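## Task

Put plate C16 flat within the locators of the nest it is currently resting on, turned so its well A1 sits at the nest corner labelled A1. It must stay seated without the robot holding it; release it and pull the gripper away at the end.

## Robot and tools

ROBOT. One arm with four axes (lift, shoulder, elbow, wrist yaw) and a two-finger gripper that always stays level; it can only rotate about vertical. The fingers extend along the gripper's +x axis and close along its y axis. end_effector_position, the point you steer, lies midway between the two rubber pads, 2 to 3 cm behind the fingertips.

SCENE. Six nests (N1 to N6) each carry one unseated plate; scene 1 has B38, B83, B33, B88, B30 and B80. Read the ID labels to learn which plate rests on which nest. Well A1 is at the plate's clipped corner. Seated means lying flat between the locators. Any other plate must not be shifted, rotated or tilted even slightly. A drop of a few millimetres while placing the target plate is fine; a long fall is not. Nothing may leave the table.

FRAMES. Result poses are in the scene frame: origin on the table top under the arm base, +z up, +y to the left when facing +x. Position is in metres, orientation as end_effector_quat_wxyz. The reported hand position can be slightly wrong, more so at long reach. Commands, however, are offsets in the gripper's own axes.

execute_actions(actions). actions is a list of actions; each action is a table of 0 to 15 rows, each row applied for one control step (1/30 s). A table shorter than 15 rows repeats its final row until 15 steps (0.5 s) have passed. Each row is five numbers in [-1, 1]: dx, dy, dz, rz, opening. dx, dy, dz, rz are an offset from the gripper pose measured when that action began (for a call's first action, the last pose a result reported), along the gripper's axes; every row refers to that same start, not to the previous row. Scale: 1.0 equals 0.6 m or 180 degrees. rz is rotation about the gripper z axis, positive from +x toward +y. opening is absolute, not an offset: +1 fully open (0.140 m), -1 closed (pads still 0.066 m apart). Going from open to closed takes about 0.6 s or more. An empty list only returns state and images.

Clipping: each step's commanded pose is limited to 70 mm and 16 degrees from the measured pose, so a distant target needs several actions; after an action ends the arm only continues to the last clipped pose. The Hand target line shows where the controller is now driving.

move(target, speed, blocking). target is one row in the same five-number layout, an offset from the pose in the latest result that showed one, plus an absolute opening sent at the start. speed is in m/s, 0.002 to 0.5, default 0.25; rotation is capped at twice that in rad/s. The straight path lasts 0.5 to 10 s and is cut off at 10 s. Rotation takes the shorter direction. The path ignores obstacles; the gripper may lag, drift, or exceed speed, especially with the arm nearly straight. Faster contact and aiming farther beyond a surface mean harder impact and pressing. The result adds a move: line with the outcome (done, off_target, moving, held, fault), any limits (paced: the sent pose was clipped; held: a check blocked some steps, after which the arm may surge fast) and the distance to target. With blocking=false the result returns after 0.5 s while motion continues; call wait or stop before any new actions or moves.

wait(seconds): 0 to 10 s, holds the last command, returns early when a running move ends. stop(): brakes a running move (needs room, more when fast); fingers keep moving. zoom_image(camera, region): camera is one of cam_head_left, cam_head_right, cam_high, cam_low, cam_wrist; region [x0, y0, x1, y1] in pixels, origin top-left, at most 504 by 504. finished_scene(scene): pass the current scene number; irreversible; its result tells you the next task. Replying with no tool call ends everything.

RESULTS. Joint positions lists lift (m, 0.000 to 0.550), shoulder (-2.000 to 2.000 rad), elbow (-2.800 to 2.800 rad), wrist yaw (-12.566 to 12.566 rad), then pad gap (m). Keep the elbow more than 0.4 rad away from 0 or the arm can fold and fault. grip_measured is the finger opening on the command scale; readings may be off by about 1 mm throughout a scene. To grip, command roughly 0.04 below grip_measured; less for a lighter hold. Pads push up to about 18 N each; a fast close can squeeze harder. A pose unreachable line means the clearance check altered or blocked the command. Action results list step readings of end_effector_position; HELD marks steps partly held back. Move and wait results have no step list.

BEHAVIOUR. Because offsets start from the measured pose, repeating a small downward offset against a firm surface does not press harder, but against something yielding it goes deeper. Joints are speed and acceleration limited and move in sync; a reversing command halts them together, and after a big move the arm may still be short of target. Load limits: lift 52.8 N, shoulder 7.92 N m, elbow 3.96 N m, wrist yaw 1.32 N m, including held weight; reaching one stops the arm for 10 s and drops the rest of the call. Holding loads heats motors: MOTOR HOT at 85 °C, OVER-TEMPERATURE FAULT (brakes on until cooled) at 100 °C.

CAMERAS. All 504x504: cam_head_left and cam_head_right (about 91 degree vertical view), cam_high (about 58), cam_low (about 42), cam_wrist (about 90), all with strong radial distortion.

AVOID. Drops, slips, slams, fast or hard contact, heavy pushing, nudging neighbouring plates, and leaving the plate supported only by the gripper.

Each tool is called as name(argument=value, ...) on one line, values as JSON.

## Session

execute_actions(actions=[])

Scene clock: 0.00 s.
end_effector_position=(+0.4466, +0.3069, +0.2085) grip_measured=+0.99 end_effector_quat_wxyz=(+0.907, +0.000, +0.000, -0.421)
Joint positions: [ 0.203  1.634  2.101 -4.604  0.14 ]
Hand target: +0.447, +0.307, +0.208; +0.907, +0.000, +0.000, -0.421

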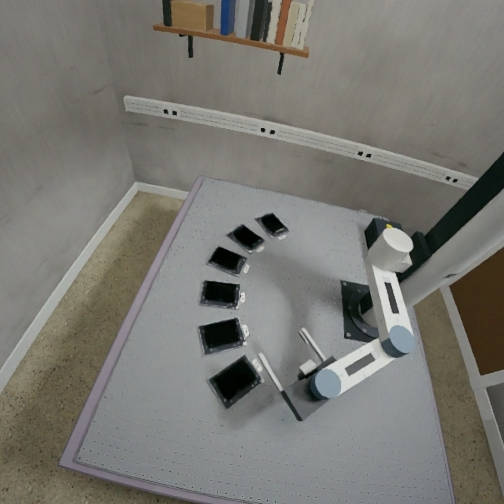

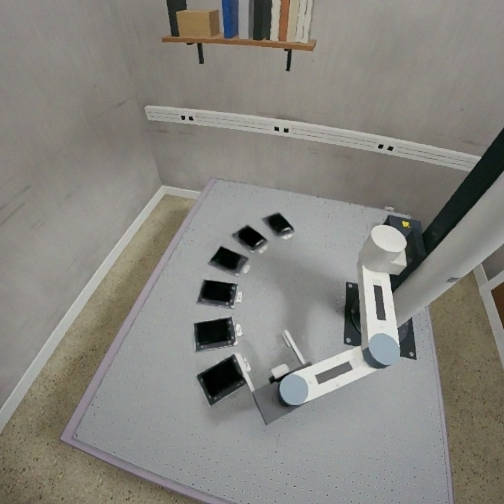

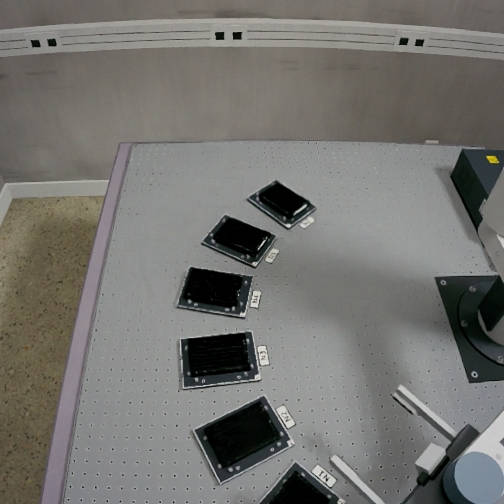

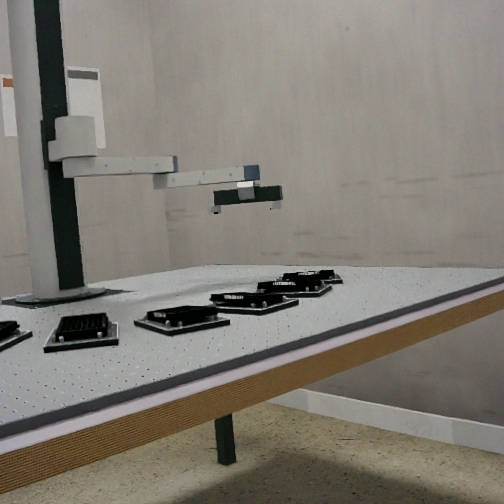

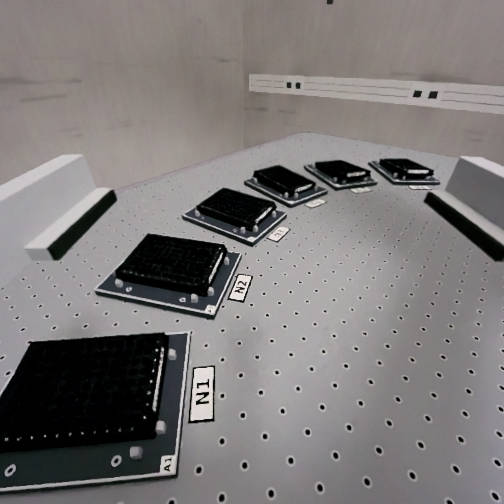

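move(target=[0.259, -0.125, -0.11, 0.385, 1], speed=0.5)

Scene clock: 8.93 s.
end_effector_position=(+0.4900, +0.1396, +0.1425) grip_measured=+0.99 end_effector_quat_wxyz=(+0.986, +0.000, +0.000, +0.169)
Joint positions: [ 0.137  1.461  0.797 -1.918  0.14 ]
Hand target: +0.490, +0.140, +0.142; +0.985, +0.000, +0.000, +0.170
Off the commanded pose: 0.000 m, 0 deg.
move: done

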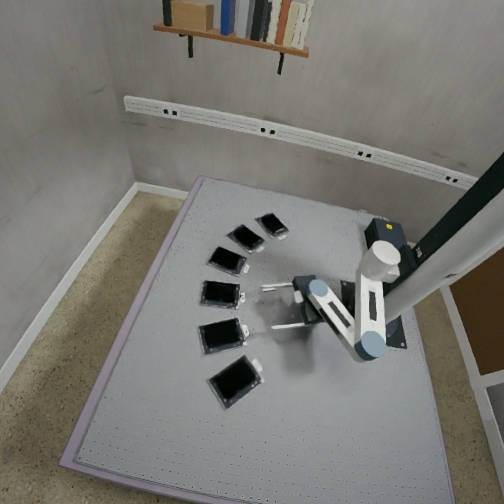

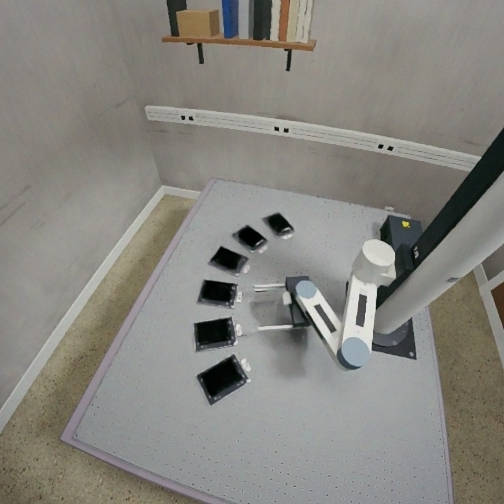

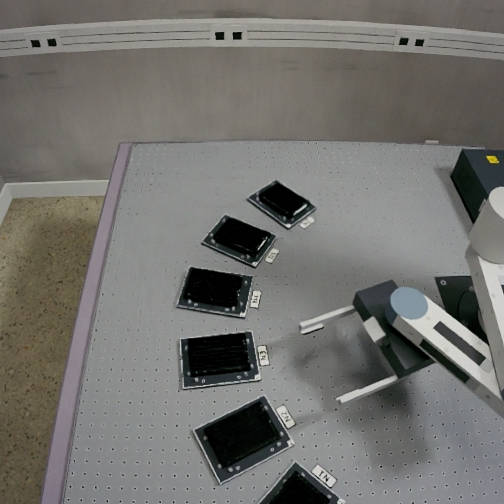

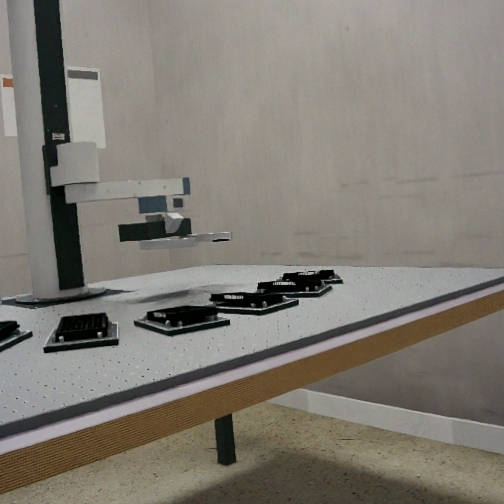

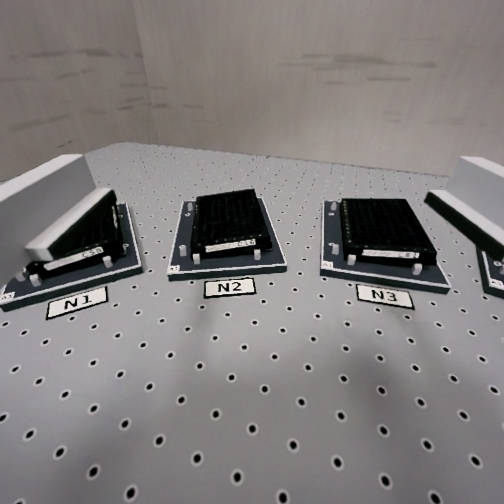

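zoom_image(camera="cam_wrist", region=[155, 175, 300, 300])

zoom_image(camera="cam_high", region=[185, 385, 305, 495])

Region (155, 175, 300, 300) of cam_wrist's 504x504 image, scaled by 3.476, with more detail than that image has; it fills the top 434 rows of this view, and the rest is white.

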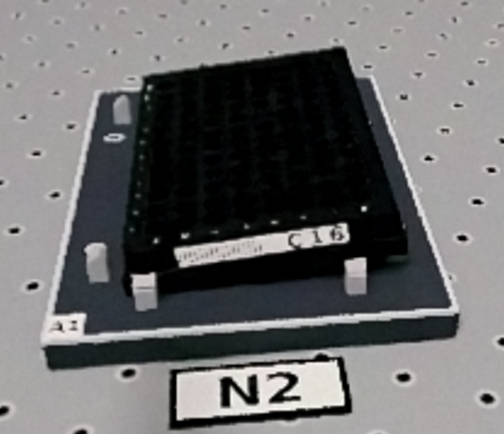

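Region (185, 385, 305, 495) of cam_high's 504x504 image, scaled by 4.200, with more detail than that image has; it fills the top 462 rows of this view, and the rest is white.

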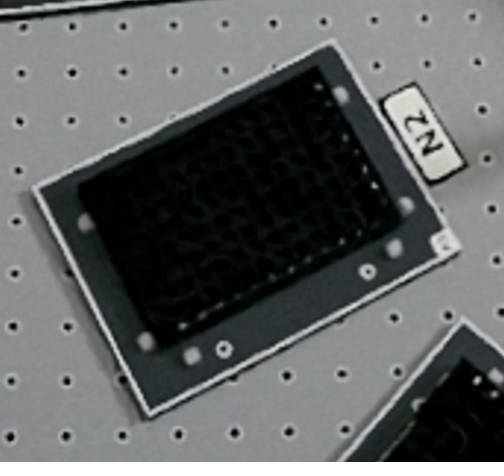

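move(target=[0.335, 0.054, -0.145, 0.03, 0.15], speed=0.35)

Scene clock: 34.67 s.
end_effector_position=(+0.6686, +0.2372, +0.0554) grip_measured=+0.15 end_effector_quat_wxyz=(+0.976, +0.000, +0.000, +0.216)
Joint positions: [ 0.05   1.064  1.797 -2.426  0.109]
Hand target: +0.669, +0.237, +0.055; +0.976, +0.000, +0.000, +0.216
Off the commanded pose: 0.000 m, 0 deg.
move: done

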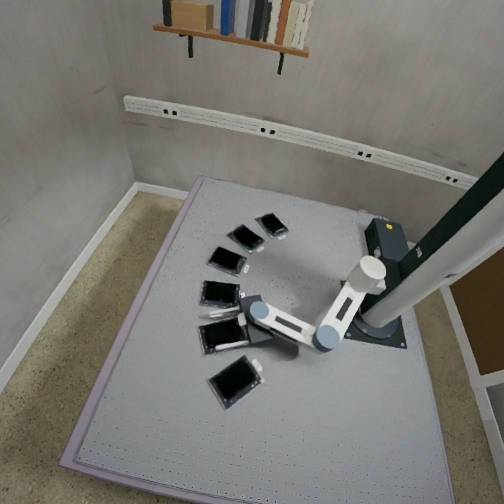

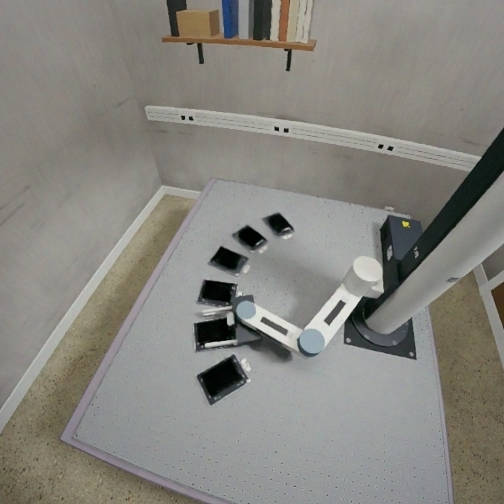

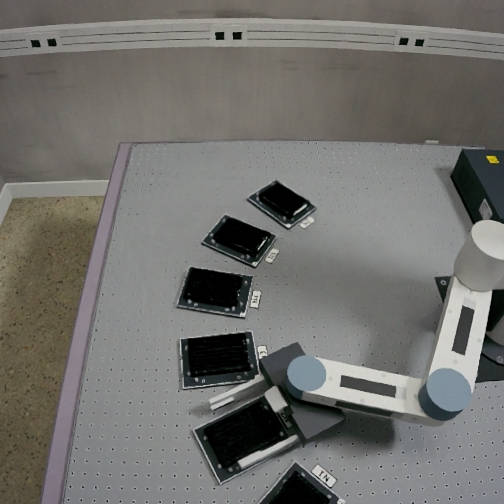

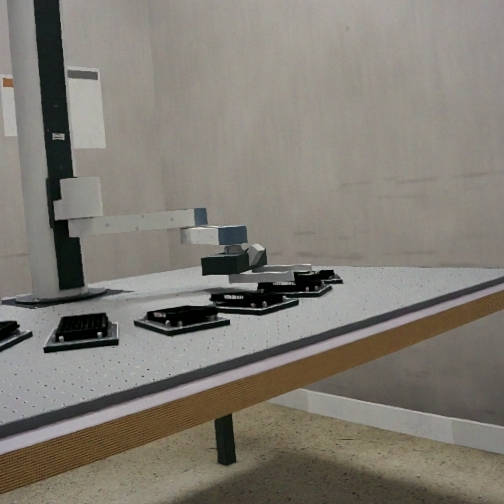

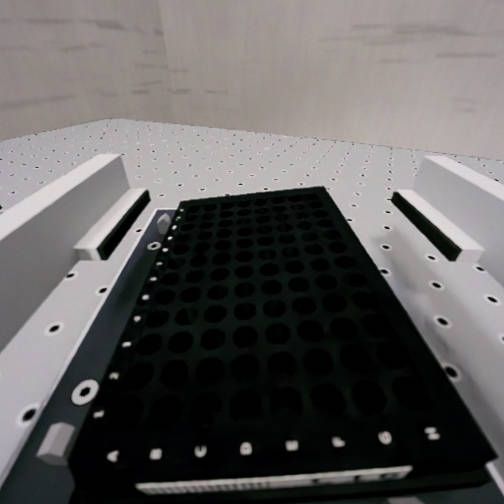

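execute_actions(actions=[[[-0.012,0.015,0,-0.003,0.1],[-0.012,0.015,0,-0.003,0.1],[-0.012,0.015,0,-0.003,0.1],[-0.012,0.015,0,-0.003,0.1],[-0.012,0.015,0,-0.003,0.1],[-0.012,0.015,-0.01,-0.003,0.1],[-0.012,0.015,-0.02,-0.003,0.0],[-0.012,0.015,-0.029,-0.003,-0.1],[-0.012,0.015,-0.029,-0.003,-0.15]]])

zoom_image(camera="cam_low", region=[200, 255, 350, 315])

Scene clock: 54.00 s.
end_effector_position=(+0.6582, +0.2425, +0.0380) grip_measured=-0.15 end_effector_quat_wxyz=(+0.977, +0.000, +0.000, +0.211)
Joint positions: [ 0.033  1.108  1.755 -2.438  0.097]
Hand target: +0.658, +0.242, +0.038; +0.977, +0.000, +0.000, +0.211
Off the commanded pose: 0.000 m, 0 deg.
Step readings (end_effector_position):
0: (+0.6686, +0.2372, +0.0554)
1: (+0.6685, +0.2372, +0.0554)
2: (+0.6678, +0.2373, +0.0554)
4: (+0.6621, +0.2402, +0.0554)
8: (+0.6581, +0.2428, +0.0520)
15: end_effector_position above

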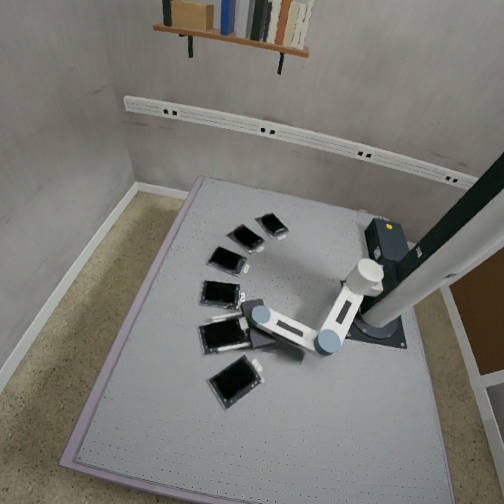

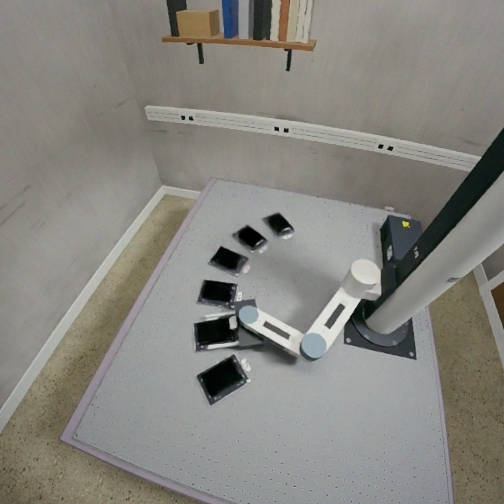

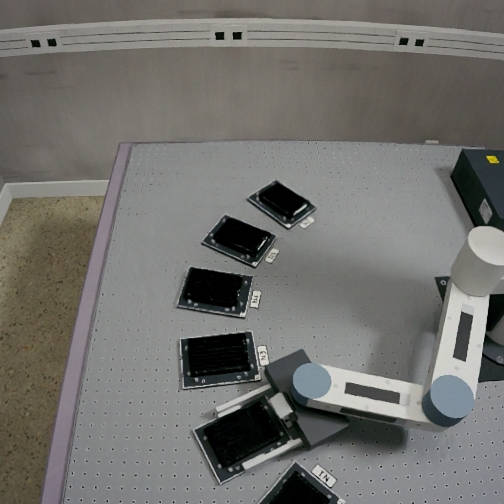

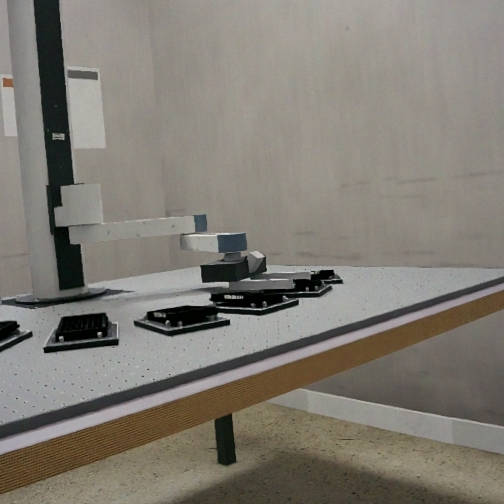

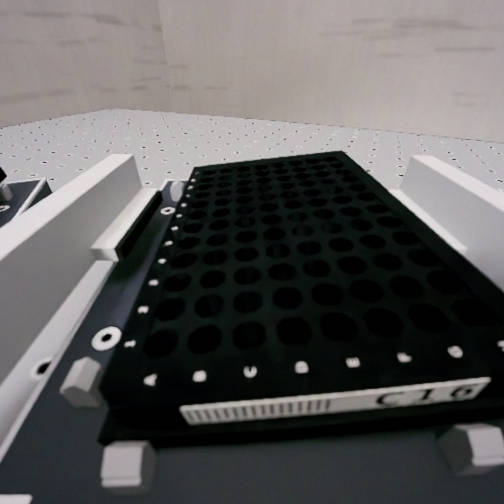

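Region (200, 255, 350, 315) of cam_low's 504x504 image, scaled by 3.360, with more detail than that image has; it fills the top 202 rows of this view, and the rest is white.

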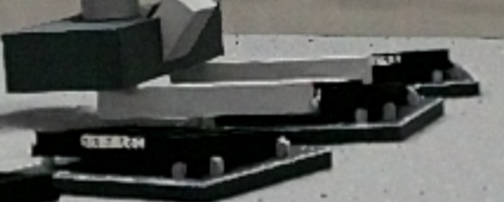

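move(target=[0, 0.011, 0, 0, -0.33], speed=0.008)

Scene clock: 59.80 s.
end_effector_position=(+0.6557, +0.2477, +0.0380) grip_measured=-0.33 end_effector_quat_wxyz=(+0.978, +0.000, +0.000, +0.210)
Joint positions: [ 0.033  1.123  1.757 -2.457  0.091]
Hand target: +0.655, +0.249, +0.038; +0.977, +0.000, +0.000, +0.211
Off the commanded pose: 0.001 m, 0 deg.
move: done

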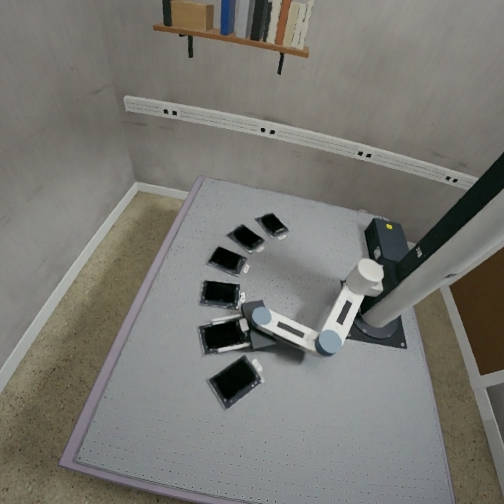

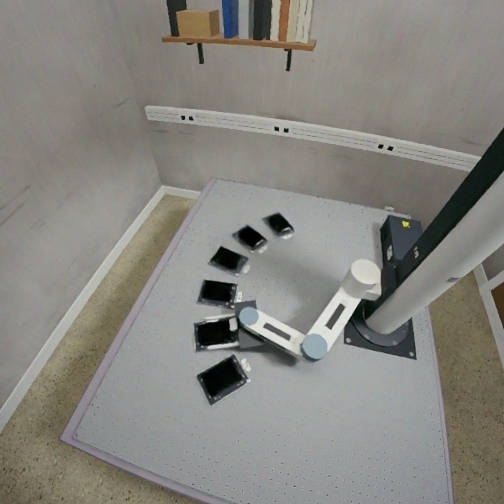

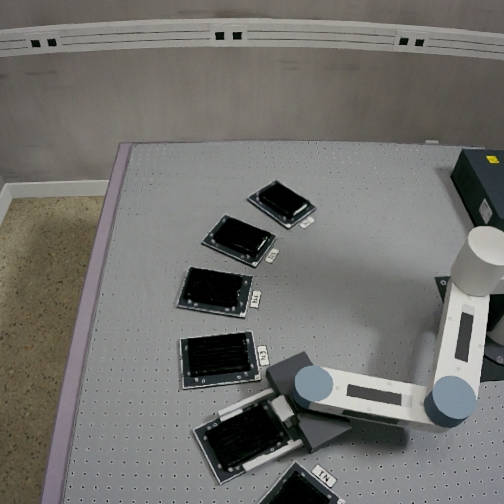

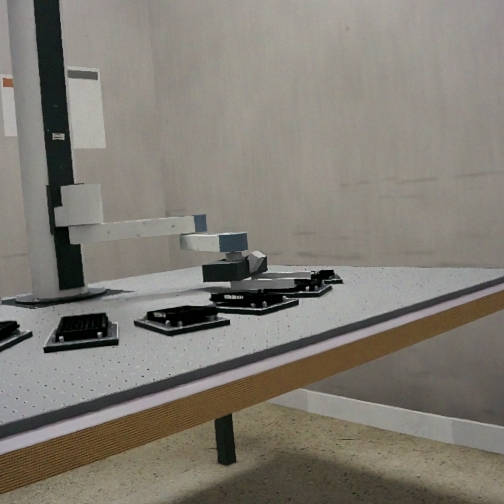

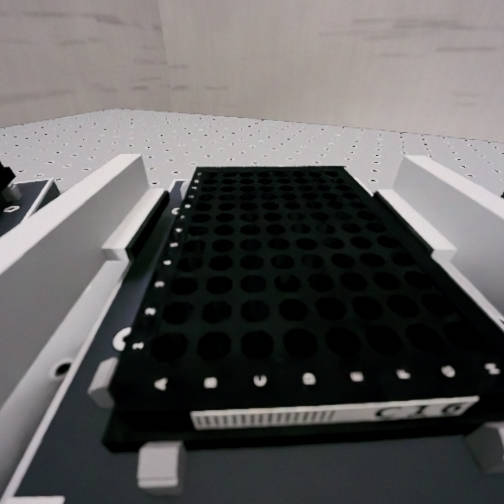

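The plate has dropped in. I'll release it and back away to check.

execute_actions(actions=[[[0,-0.003,0,0,-0.2],[0,-0.005,0,0,-0.1],[0,-0.005,0,0,-0.1],[0,-0.005,0,0,-0.1],[0,-0.005,0,0,-0.1],[0,-0.005,0,0,-0.1],[0,-0.005,0.02,0,-0.1],[0,-0.005,0.05,0,-0.1],[0,-0.005,0.08,0,-0.1]],[[-0.2,-0.02,0.05,0,0.3]]])

execute_actions(actions=[])

zoom_image(camera="cam_wrist", region=[150, 170, 360, 340])

zoom_image(camera="cam_low", region=[240, 262, 350, 305])

Scene clock: 70.10 s.
end_effector_position=(+0.5558, +0.1858, +0.1111) grip_measured=+0.30 end_effector_quat_wxyz=(+0.978, +0.000, +0.000, +0.208)
Joint positions: [ 0.106  1.35   1.146 -2.077  0.114]
Hand target: +0.553, +0.185, +0.111; +0.978, +0.000, +0.000, +0.210
Off the commanded pose: 0.004 m, 0 deg.
Step readings (end_effector_position; steps 1 to 15: 1st action; 16 to 30: 2nd action):
0: (+0.6557, +0.2477, +0.0380)
1: (+0.6557, +0.2478, +0.0380)
2: (+0.6561, +0.2471, +0.0380)
4: (+0.6571, +0.2446, +0.0380)
8: (+0.6570, +0.2448, +0.0388)
15: (+0.6570, +0.2449, +0.0810)
16: (+0.6570, +0.2449, +0.0844)
17: (+0.6559, +0.2445, +0.0871)
19: (+0.6483, +0.2395, +0.0932)
23: (+0.6133, +0.2166, +0.1028)
30: end_effector_position above

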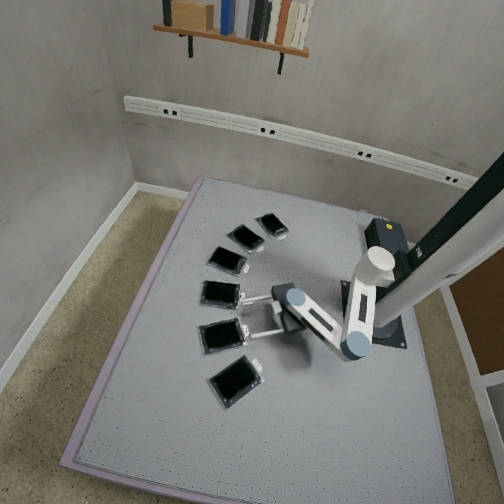

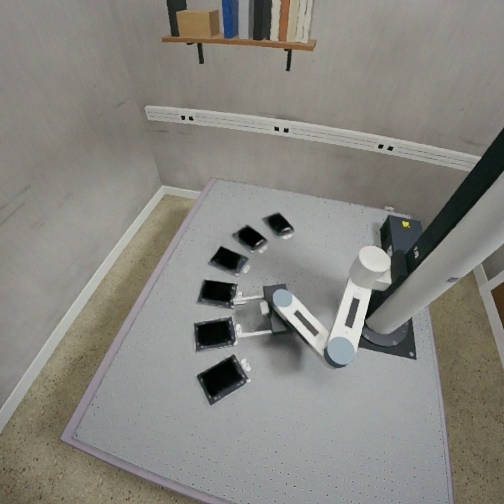

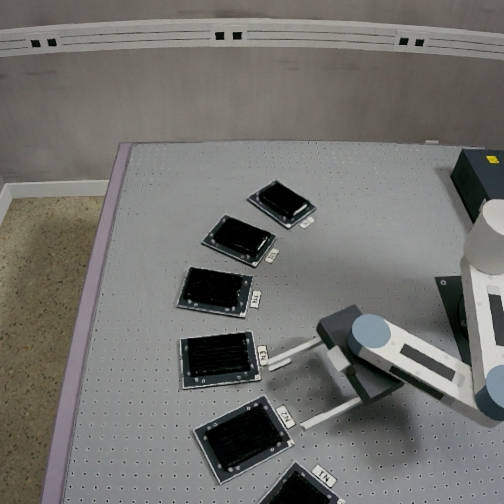

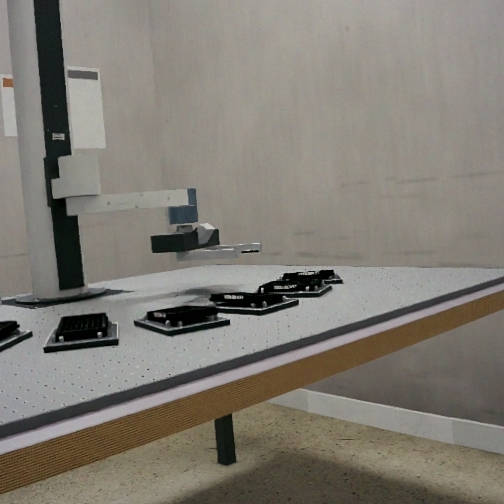

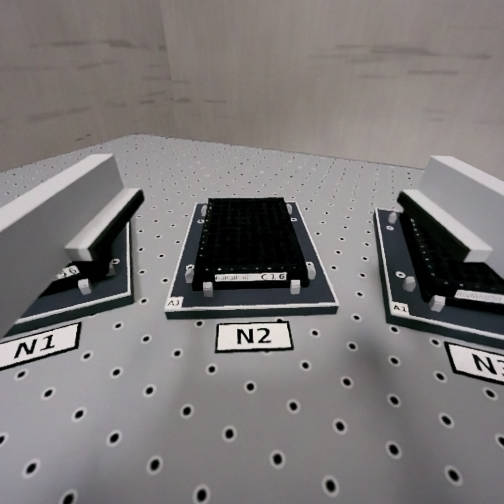

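Scene clock: 70.10 s.
end_effector_position=(+0.5558, +0.1858, +0.1111) grip_measured=+0.30 end_effector_quat_wxyz=(+0.978, +0.000, +0.000, +0.208)
Joint positions: [ 0.106  1.35   1.146 -2.077  0.114]
Hand target: +0.553, +0.185, +0.111; +0.978, +0.000, +0.000, +0.210
Off the commanded pose: 0.004 m, 0 deg.

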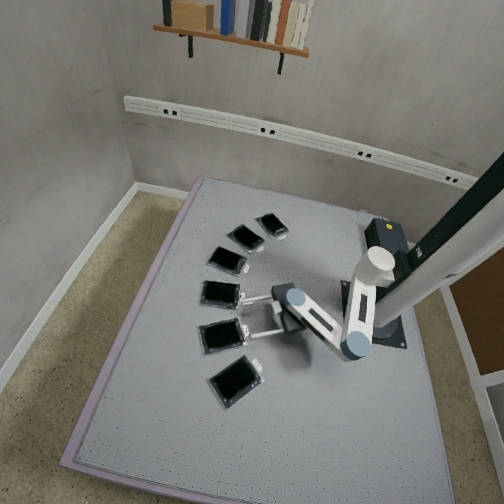

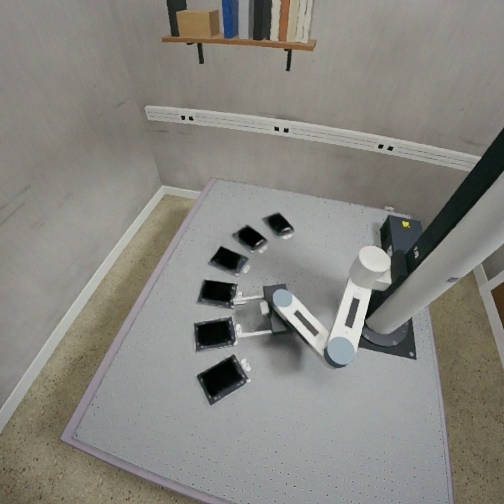

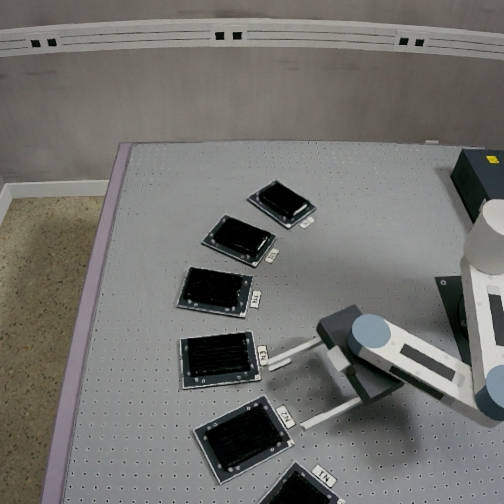

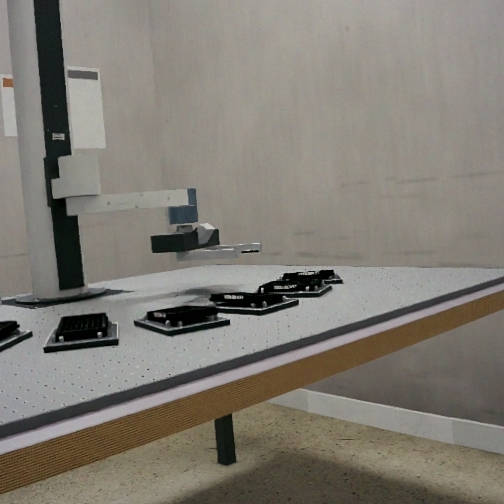

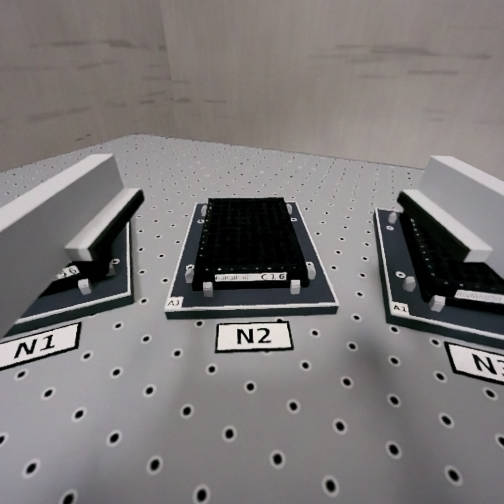

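Region (150, 170, 360, 340) of cam_wrist's 504x504 image, scaled by 2.400, with more detail than that image has; it fills the top 408 rows of this view, and the rest is white.

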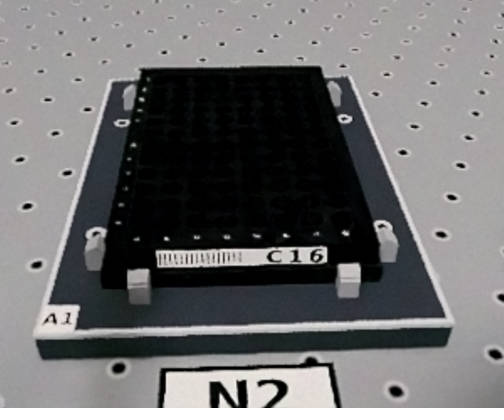

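Region (240, 262, 350, 305) of cam_low's 504x504 image, scaled by 4.582, with more detail than that image has; it fills the top 197 rows of this view, and the rest is white.

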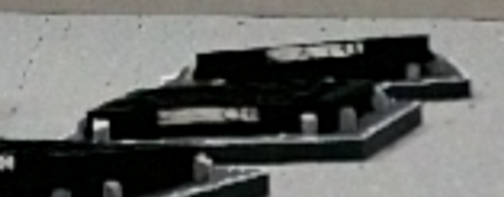

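finished_scene(scene=2)

The scene is finished: the task was done.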